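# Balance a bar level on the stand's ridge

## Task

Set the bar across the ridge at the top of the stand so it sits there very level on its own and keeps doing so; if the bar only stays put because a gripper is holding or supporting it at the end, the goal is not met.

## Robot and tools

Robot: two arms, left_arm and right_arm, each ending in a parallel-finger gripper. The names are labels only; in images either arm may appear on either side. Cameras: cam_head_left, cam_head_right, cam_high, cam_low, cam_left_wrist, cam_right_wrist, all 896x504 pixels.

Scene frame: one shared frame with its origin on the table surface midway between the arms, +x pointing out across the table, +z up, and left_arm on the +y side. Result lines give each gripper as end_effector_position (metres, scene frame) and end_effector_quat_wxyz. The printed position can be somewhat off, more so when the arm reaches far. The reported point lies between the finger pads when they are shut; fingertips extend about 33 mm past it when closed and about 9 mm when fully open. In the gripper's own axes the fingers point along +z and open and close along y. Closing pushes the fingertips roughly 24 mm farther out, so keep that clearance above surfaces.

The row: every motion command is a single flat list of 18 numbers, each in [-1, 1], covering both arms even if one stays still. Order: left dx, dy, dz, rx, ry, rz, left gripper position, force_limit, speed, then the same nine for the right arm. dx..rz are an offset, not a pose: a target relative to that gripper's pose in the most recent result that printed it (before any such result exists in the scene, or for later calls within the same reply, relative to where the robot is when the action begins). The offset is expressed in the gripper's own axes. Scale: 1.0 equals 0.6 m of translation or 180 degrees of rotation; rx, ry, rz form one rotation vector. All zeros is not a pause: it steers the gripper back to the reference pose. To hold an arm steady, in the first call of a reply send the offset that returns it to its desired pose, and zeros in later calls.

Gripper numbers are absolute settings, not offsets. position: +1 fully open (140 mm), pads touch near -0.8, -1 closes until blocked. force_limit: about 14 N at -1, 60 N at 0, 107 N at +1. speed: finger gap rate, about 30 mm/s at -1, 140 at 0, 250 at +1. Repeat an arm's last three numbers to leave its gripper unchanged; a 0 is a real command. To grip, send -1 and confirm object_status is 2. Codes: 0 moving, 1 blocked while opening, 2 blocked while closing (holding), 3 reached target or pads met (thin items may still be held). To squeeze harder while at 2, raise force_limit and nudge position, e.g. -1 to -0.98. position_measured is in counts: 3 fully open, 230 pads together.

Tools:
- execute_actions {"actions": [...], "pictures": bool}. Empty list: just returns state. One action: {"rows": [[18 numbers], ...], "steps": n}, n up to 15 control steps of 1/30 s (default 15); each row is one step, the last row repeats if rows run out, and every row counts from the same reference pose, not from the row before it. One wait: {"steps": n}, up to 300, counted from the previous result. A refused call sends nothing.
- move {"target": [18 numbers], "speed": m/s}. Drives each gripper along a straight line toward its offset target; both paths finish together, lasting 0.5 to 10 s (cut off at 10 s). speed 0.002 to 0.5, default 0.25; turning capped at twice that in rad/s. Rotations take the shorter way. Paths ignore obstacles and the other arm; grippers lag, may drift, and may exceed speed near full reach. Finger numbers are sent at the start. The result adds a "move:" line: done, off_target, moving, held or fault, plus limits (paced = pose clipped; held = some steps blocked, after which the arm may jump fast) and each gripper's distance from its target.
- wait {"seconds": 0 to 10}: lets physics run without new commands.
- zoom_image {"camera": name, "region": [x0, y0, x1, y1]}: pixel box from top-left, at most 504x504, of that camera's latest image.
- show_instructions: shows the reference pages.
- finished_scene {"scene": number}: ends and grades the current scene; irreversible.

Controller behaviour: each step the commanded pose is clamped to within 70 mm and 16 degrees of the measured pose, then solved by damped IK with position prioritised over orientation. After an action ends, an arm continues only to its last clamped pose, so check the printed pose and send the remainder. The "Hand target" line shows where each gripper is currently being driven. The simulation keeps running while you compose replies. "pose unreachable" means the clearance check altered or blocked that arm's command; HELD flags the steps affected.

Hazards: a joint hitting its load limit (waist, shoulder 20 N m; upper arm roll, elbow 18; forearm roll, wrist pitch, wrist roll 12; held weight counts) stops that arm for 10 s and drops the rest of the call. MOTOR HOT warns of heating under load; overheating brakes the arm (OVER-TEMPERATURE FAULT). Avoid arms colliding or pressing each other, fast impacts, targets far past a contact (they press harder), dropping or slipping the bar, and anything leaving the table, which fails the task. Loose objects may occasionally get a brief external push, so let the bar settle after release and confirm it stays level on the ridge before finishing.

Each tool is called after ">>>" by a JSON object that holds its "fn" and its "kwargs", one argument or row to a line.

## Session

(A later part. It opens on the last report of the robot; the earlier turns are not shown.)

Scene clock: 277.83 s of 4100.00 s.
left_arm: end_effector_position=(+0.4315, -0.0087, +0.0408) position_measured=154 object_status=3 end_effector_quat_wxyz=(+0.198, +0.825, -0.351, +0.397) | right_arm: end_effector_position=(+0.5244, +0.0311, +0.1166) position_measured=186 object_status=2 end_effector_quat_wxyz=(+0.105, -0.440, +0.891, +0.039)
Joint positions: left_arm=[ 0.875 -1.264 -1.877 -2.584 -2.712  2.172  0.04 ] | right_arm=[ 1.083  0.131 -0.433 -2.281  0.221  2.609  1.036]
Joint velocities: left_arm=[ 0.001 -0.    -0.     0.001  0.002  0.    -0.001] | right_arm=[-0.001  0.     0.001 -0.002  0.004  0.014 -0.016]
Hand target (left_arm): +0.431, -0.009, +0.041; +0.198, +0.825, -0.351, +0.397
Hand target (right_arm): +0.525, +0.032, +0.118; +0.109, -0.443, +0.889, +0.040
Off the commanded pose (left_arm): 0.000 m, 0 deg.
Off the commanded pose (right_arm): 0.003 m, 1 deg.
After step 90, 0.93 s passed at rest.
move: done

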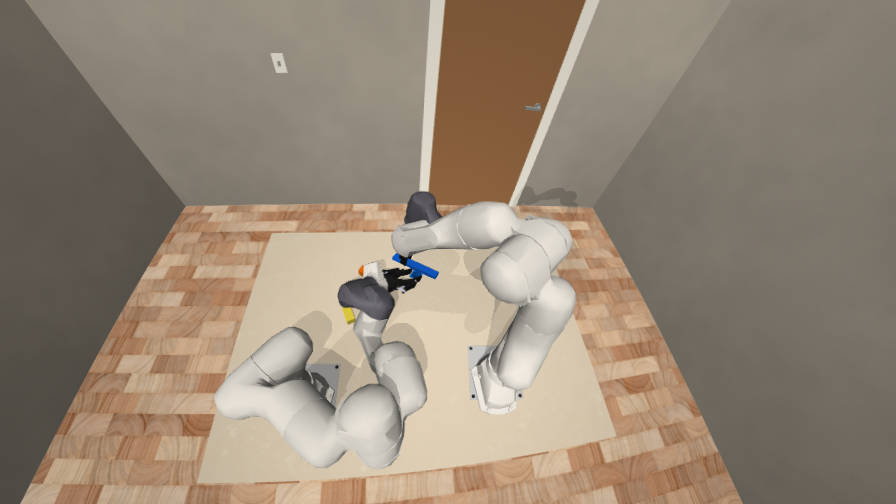

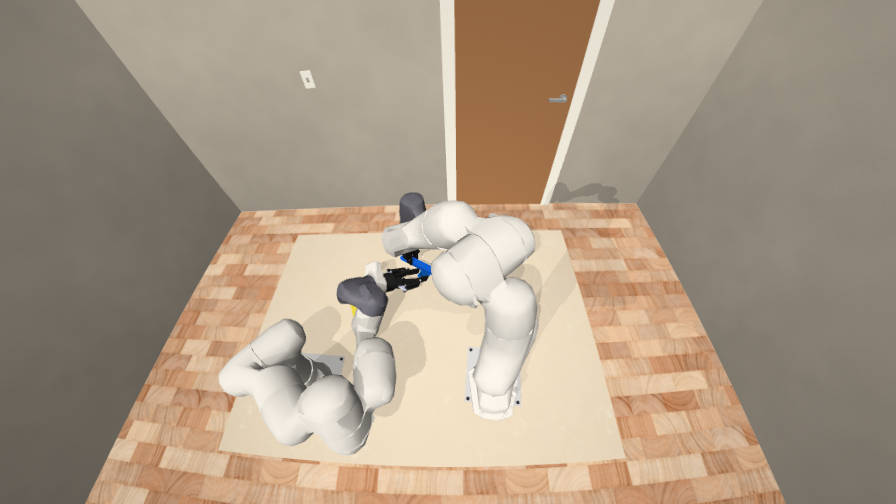

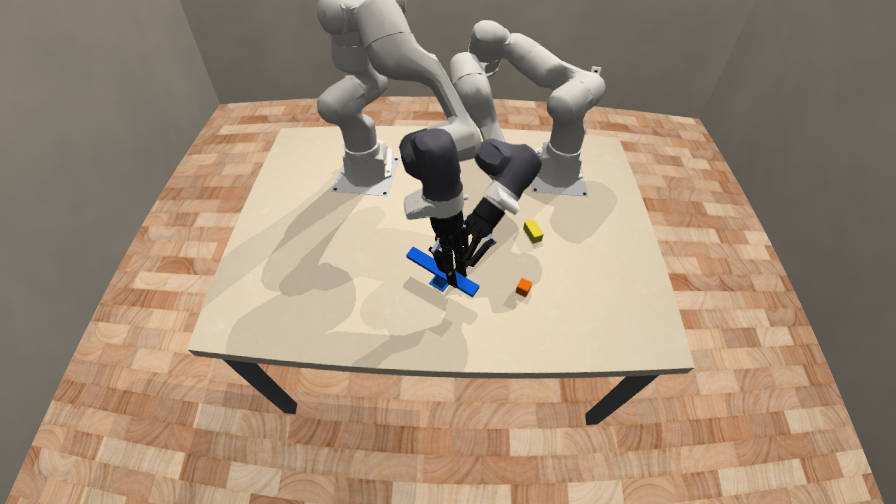

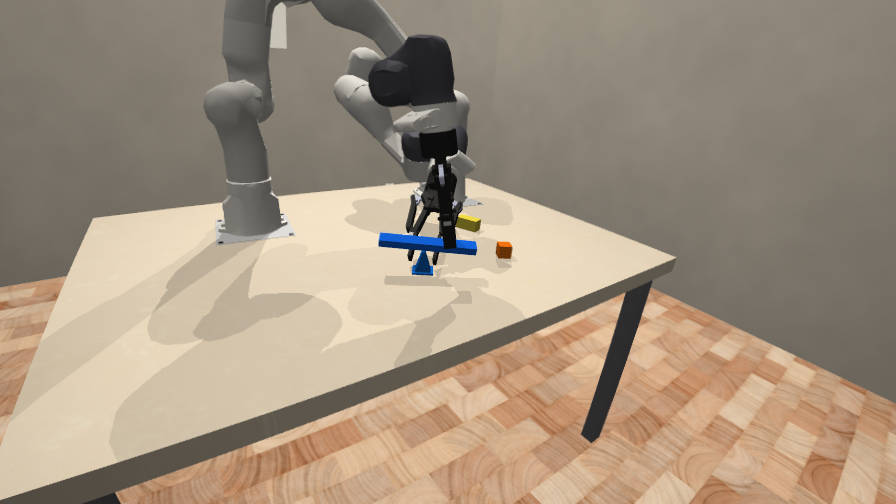

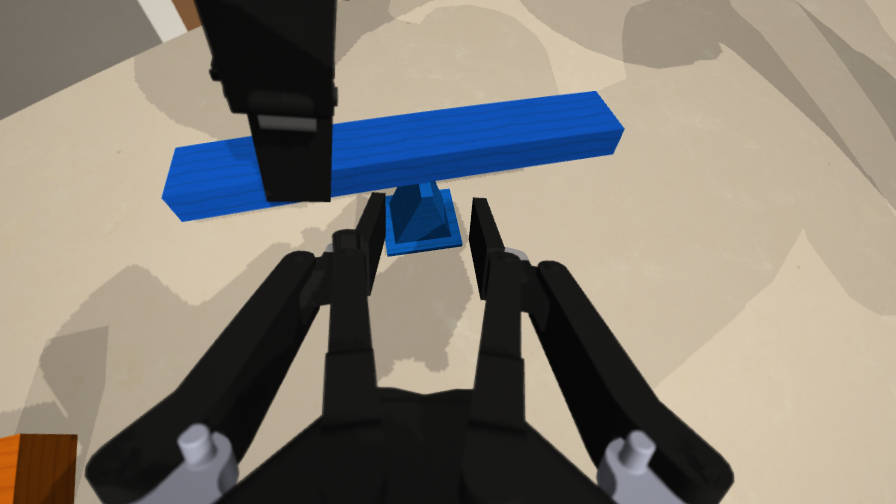

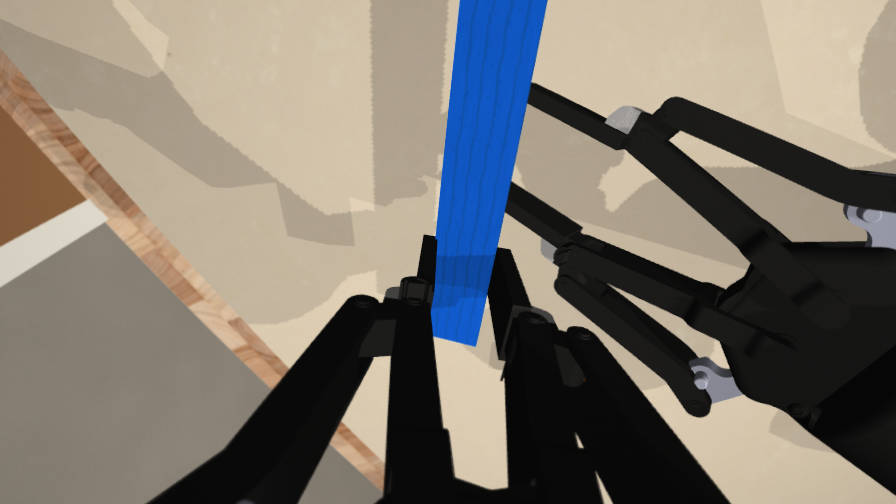

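>>> {"fn": "move", "kwargs": {
  "target": [0,0,0,0,0,0,-0.2,-0.8,-0.8,0.012,0,0,0,-0.005,0.016,-1,0.1,-1],
  "speed": 0.02
}}

>>> {"fn": "zoom_image", "kwargs": {
  "camera": "cam_low",
  "region": [360,200,490,290]
}}

Scene clock: 283.07 s of 4100.00 s.
left_arm: end_effector_position=(+0.4315, -0.0087, +0.0408) position_measured=154 object_status=3 end_effector_quat_wxyz=(+0.198, +0.825, -0.351, +0.397) | right_arm: end_effector_position=(+0.5187, +0.0254, +0.1137) position_measured=186 object_status=2 end_effector_quat_wxyz=(+0.109, -0.423, +0.898, +0.044)
Joint positions: left_arm=[ 0.875 -1.264 -1.877 -2.584 -2.712  2.172  0.04 ] | right_arm=[ 1.083  0.111 -0.435 -2.32   0.225  2.638  1.063]
Joint velocities: left_arm=[-0.001  0.    -0.     0.    -0.001  0.    -0.001] | right_arm=[ 0.    -0.001  0.    -0.001  0.     0.007  0.016]
Hand target (left_arm): +0.431, -0.009, +0.041; +0.198, +0.825, -0.351, +0.397
Hand target (right_arm): +0.520, +0.025, +0.115; +0.111, -0.417, +0.901, +0.045
Off the commanded pose (left_arm): 0.000 m, 0 deg.
Off the commanded pose (right_arm): 0.002 m, 1 deg.
After step 90, 0.57 s passed at rest.
move: done

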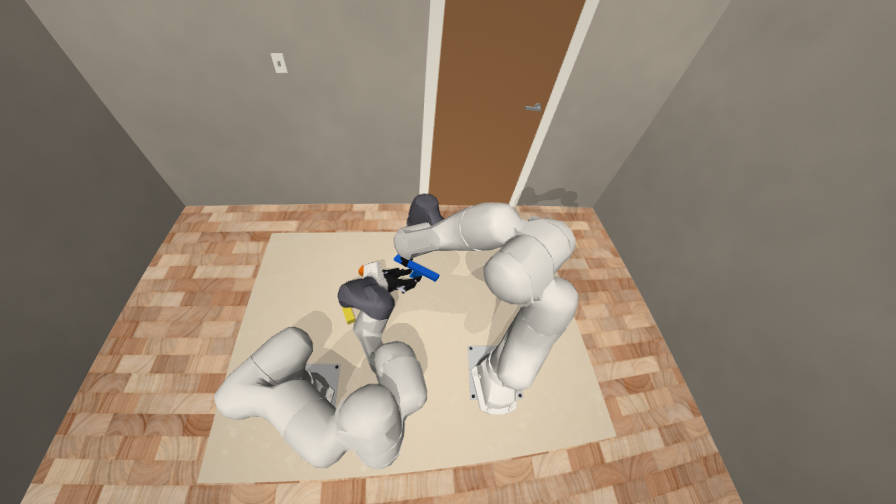

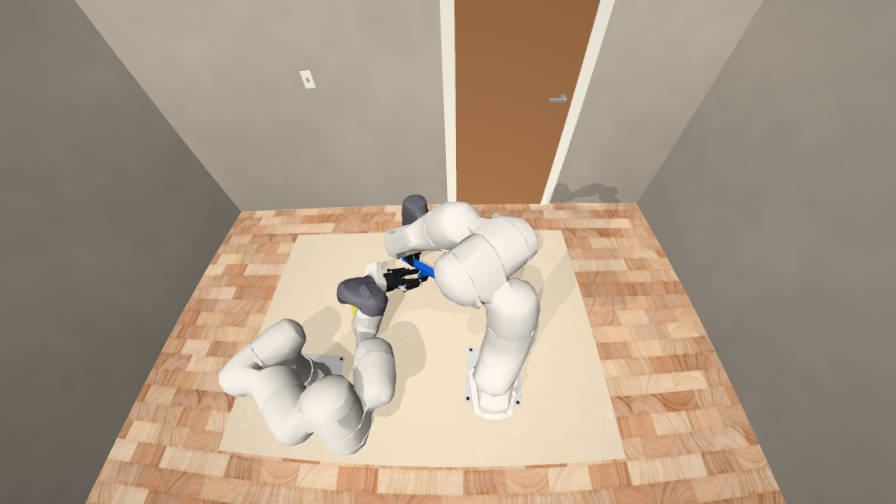

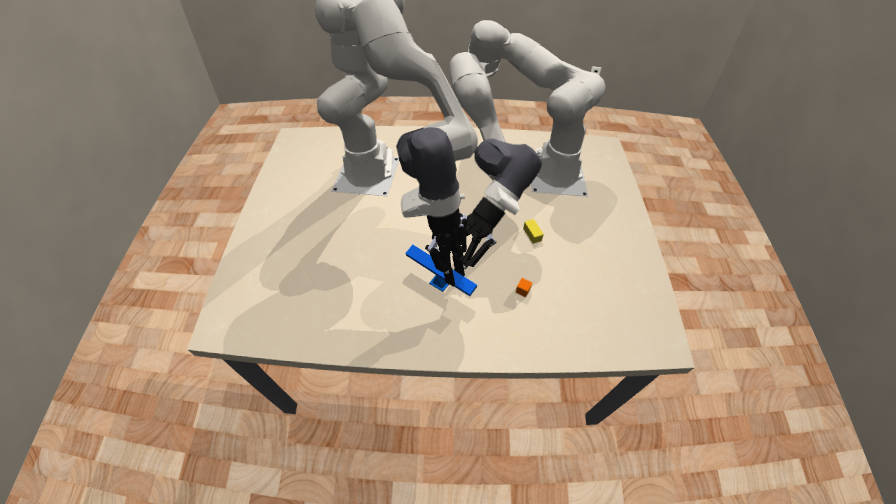

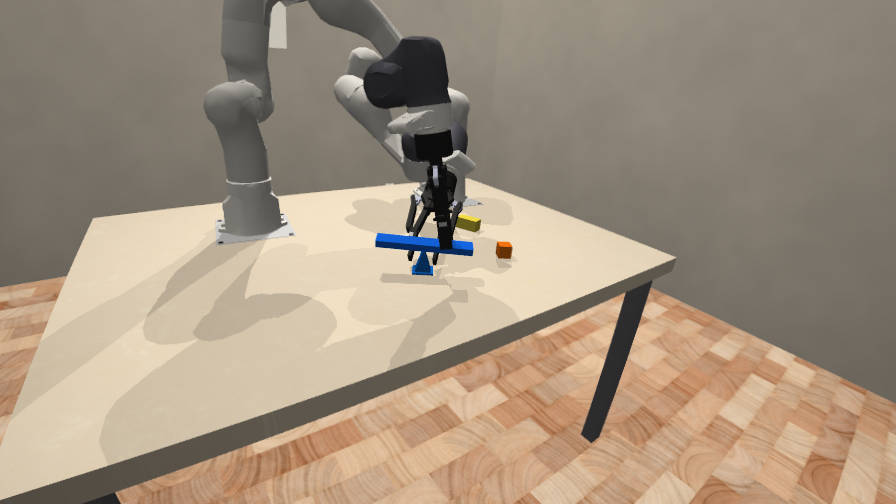

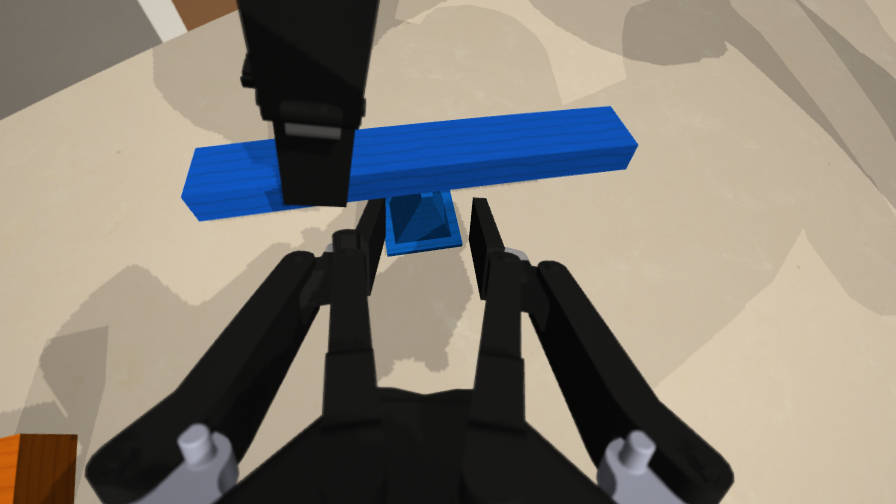

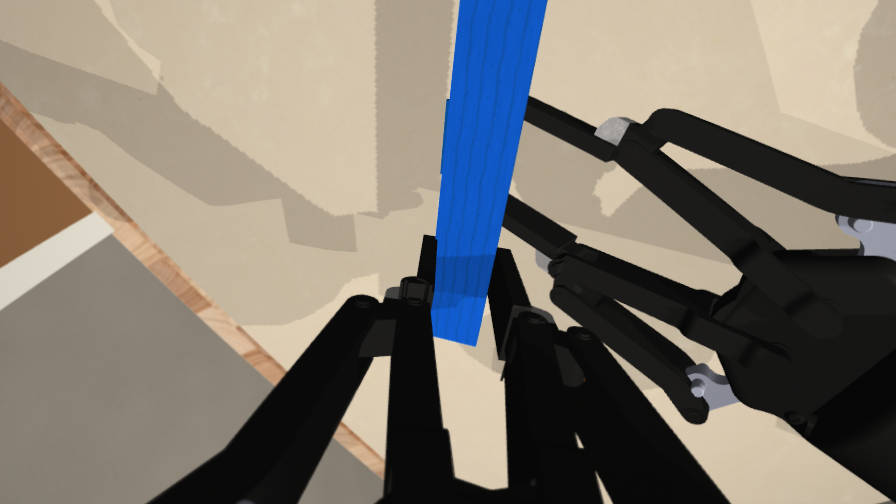

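Region (360, 200, 490, 290) of cam_low's 896x504 image, scaled by 3.877, with more detail than that image has; it fills the top 349 rows of this view, and the rest is white.

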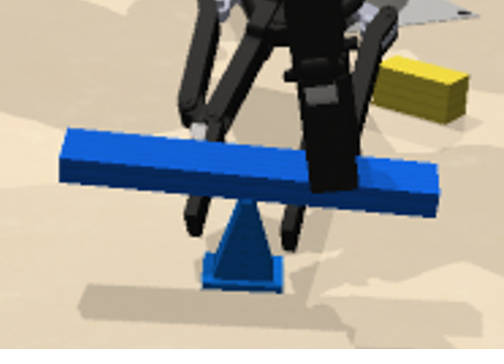

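>>> {"fn": "move", "kwargs": {
  "target": [0.007,0,0.001,0,0,0,-0.2,-0.8,-0.8,0.003,0.003,0.002,0,-0.009,0.004,-1,0.1,-1],
  "speed": 0.01
}}

>>> {"fn": "zoom_image", "kwargs": {
  "camera": "cam_low",
  "region": [360,200,490,290]
}}

Scene clock: 286.97 s of 4100.00 s.
left_arm: end_effector_position=(+0.4331, -0.0111, +0.0436) position_measured=154 object_status=3 end_effector_quat_wxyz=(+0.198, +0.824, -0.352, +0.398) | right_arm: end_effector_position=(+0.5177, +0.0239, +0.1127) position_measured=186 object_status=2 end_effector_quat_wxyz=(+0.121, -0.414, +0.901, +0.050)
Joint positions: left_arm=[ 0.877 -1.264 -1.871 -2.579 -2.705  2.172  0.039] | right_arm=[ 1.083  0.097 -0.434 -2.353  0.246  2.683  1.059]
Joint velocities: left_arm=[-0.001  0.    -0.     0.001  0.002 -0.    -0.001] | right_arm=[ 0.001 -0.001  0.001 -0.002  0.006  0.006 -0.005]
Hand target (left_arm): +0.434, -0.011, +0.044; +0.198, +0.825, -0.351, +0.397
Hand target (right_arm): +0.517, +0.025, +0.112; +0.121, -0.417, +0.900, +0.050
Off the commanded pose (left_arm): 0.001 m, 0 deg.
Off the commanded pose (right_arm): 0.002 m, 0 deg.
move: done

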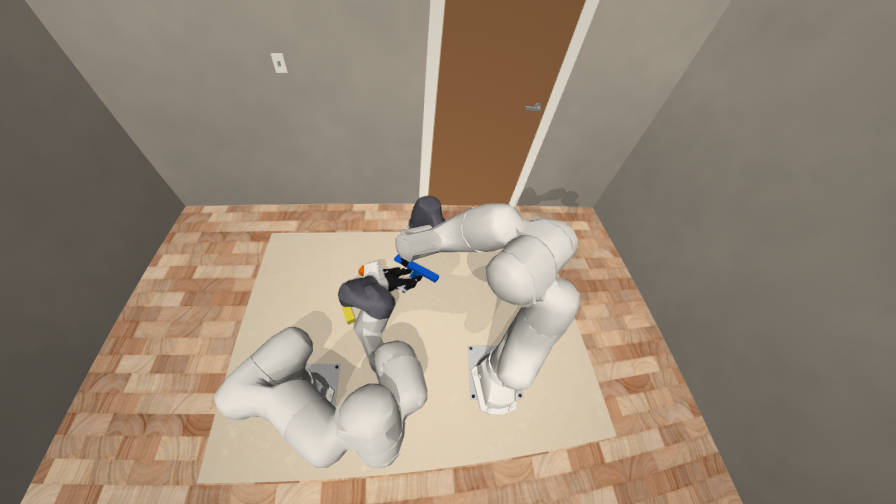

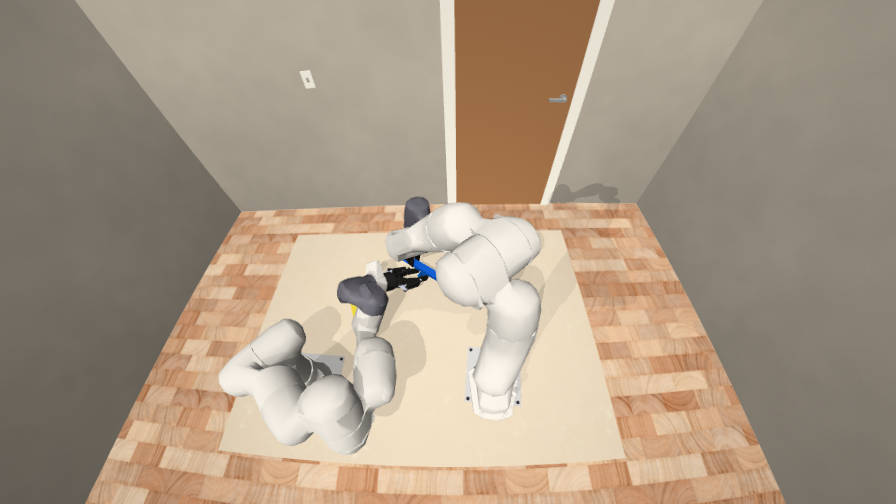

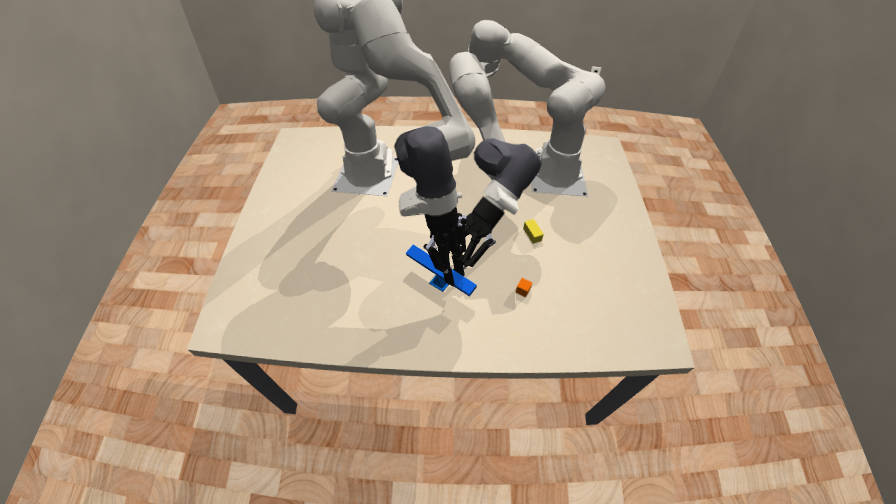

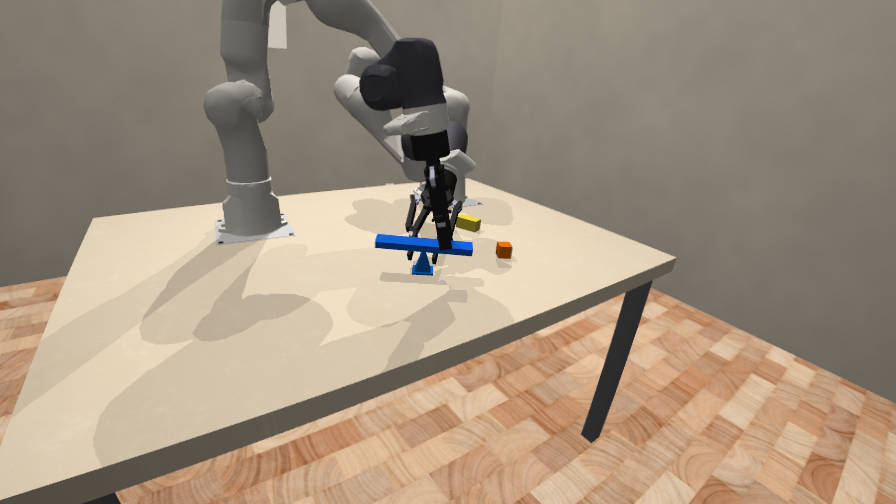

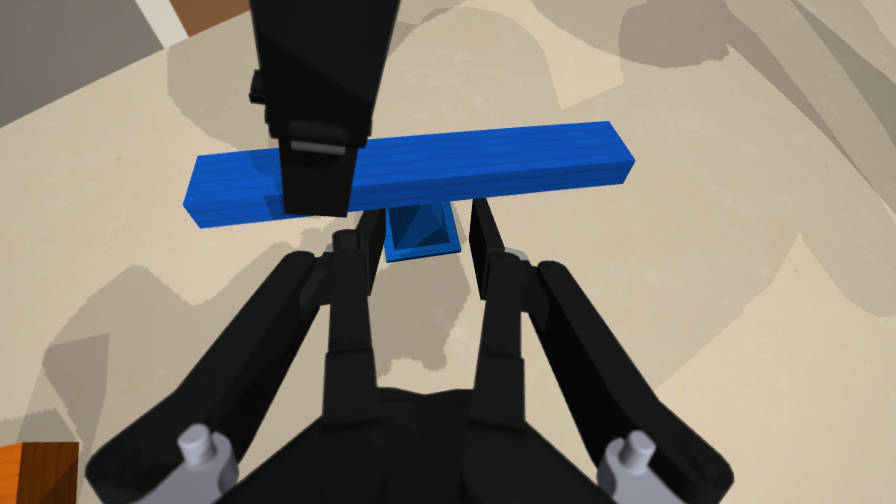

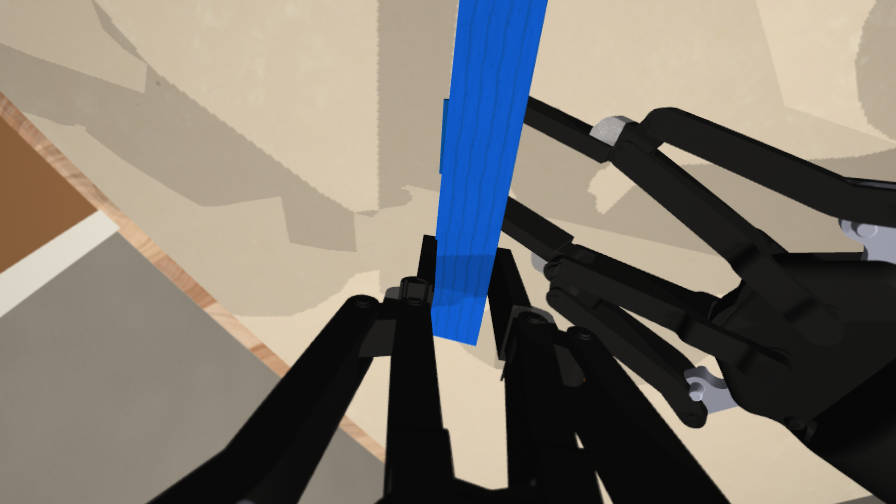

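Region (360, 200, 490, 290) of cam_low's 896x504 image, scaled by 3.877, with more detail than that image has; it fills the top 349 rows of this view, and the rest is white.

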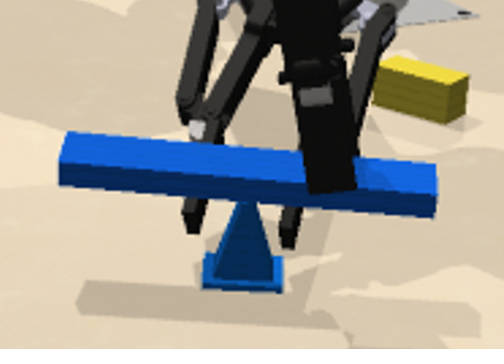

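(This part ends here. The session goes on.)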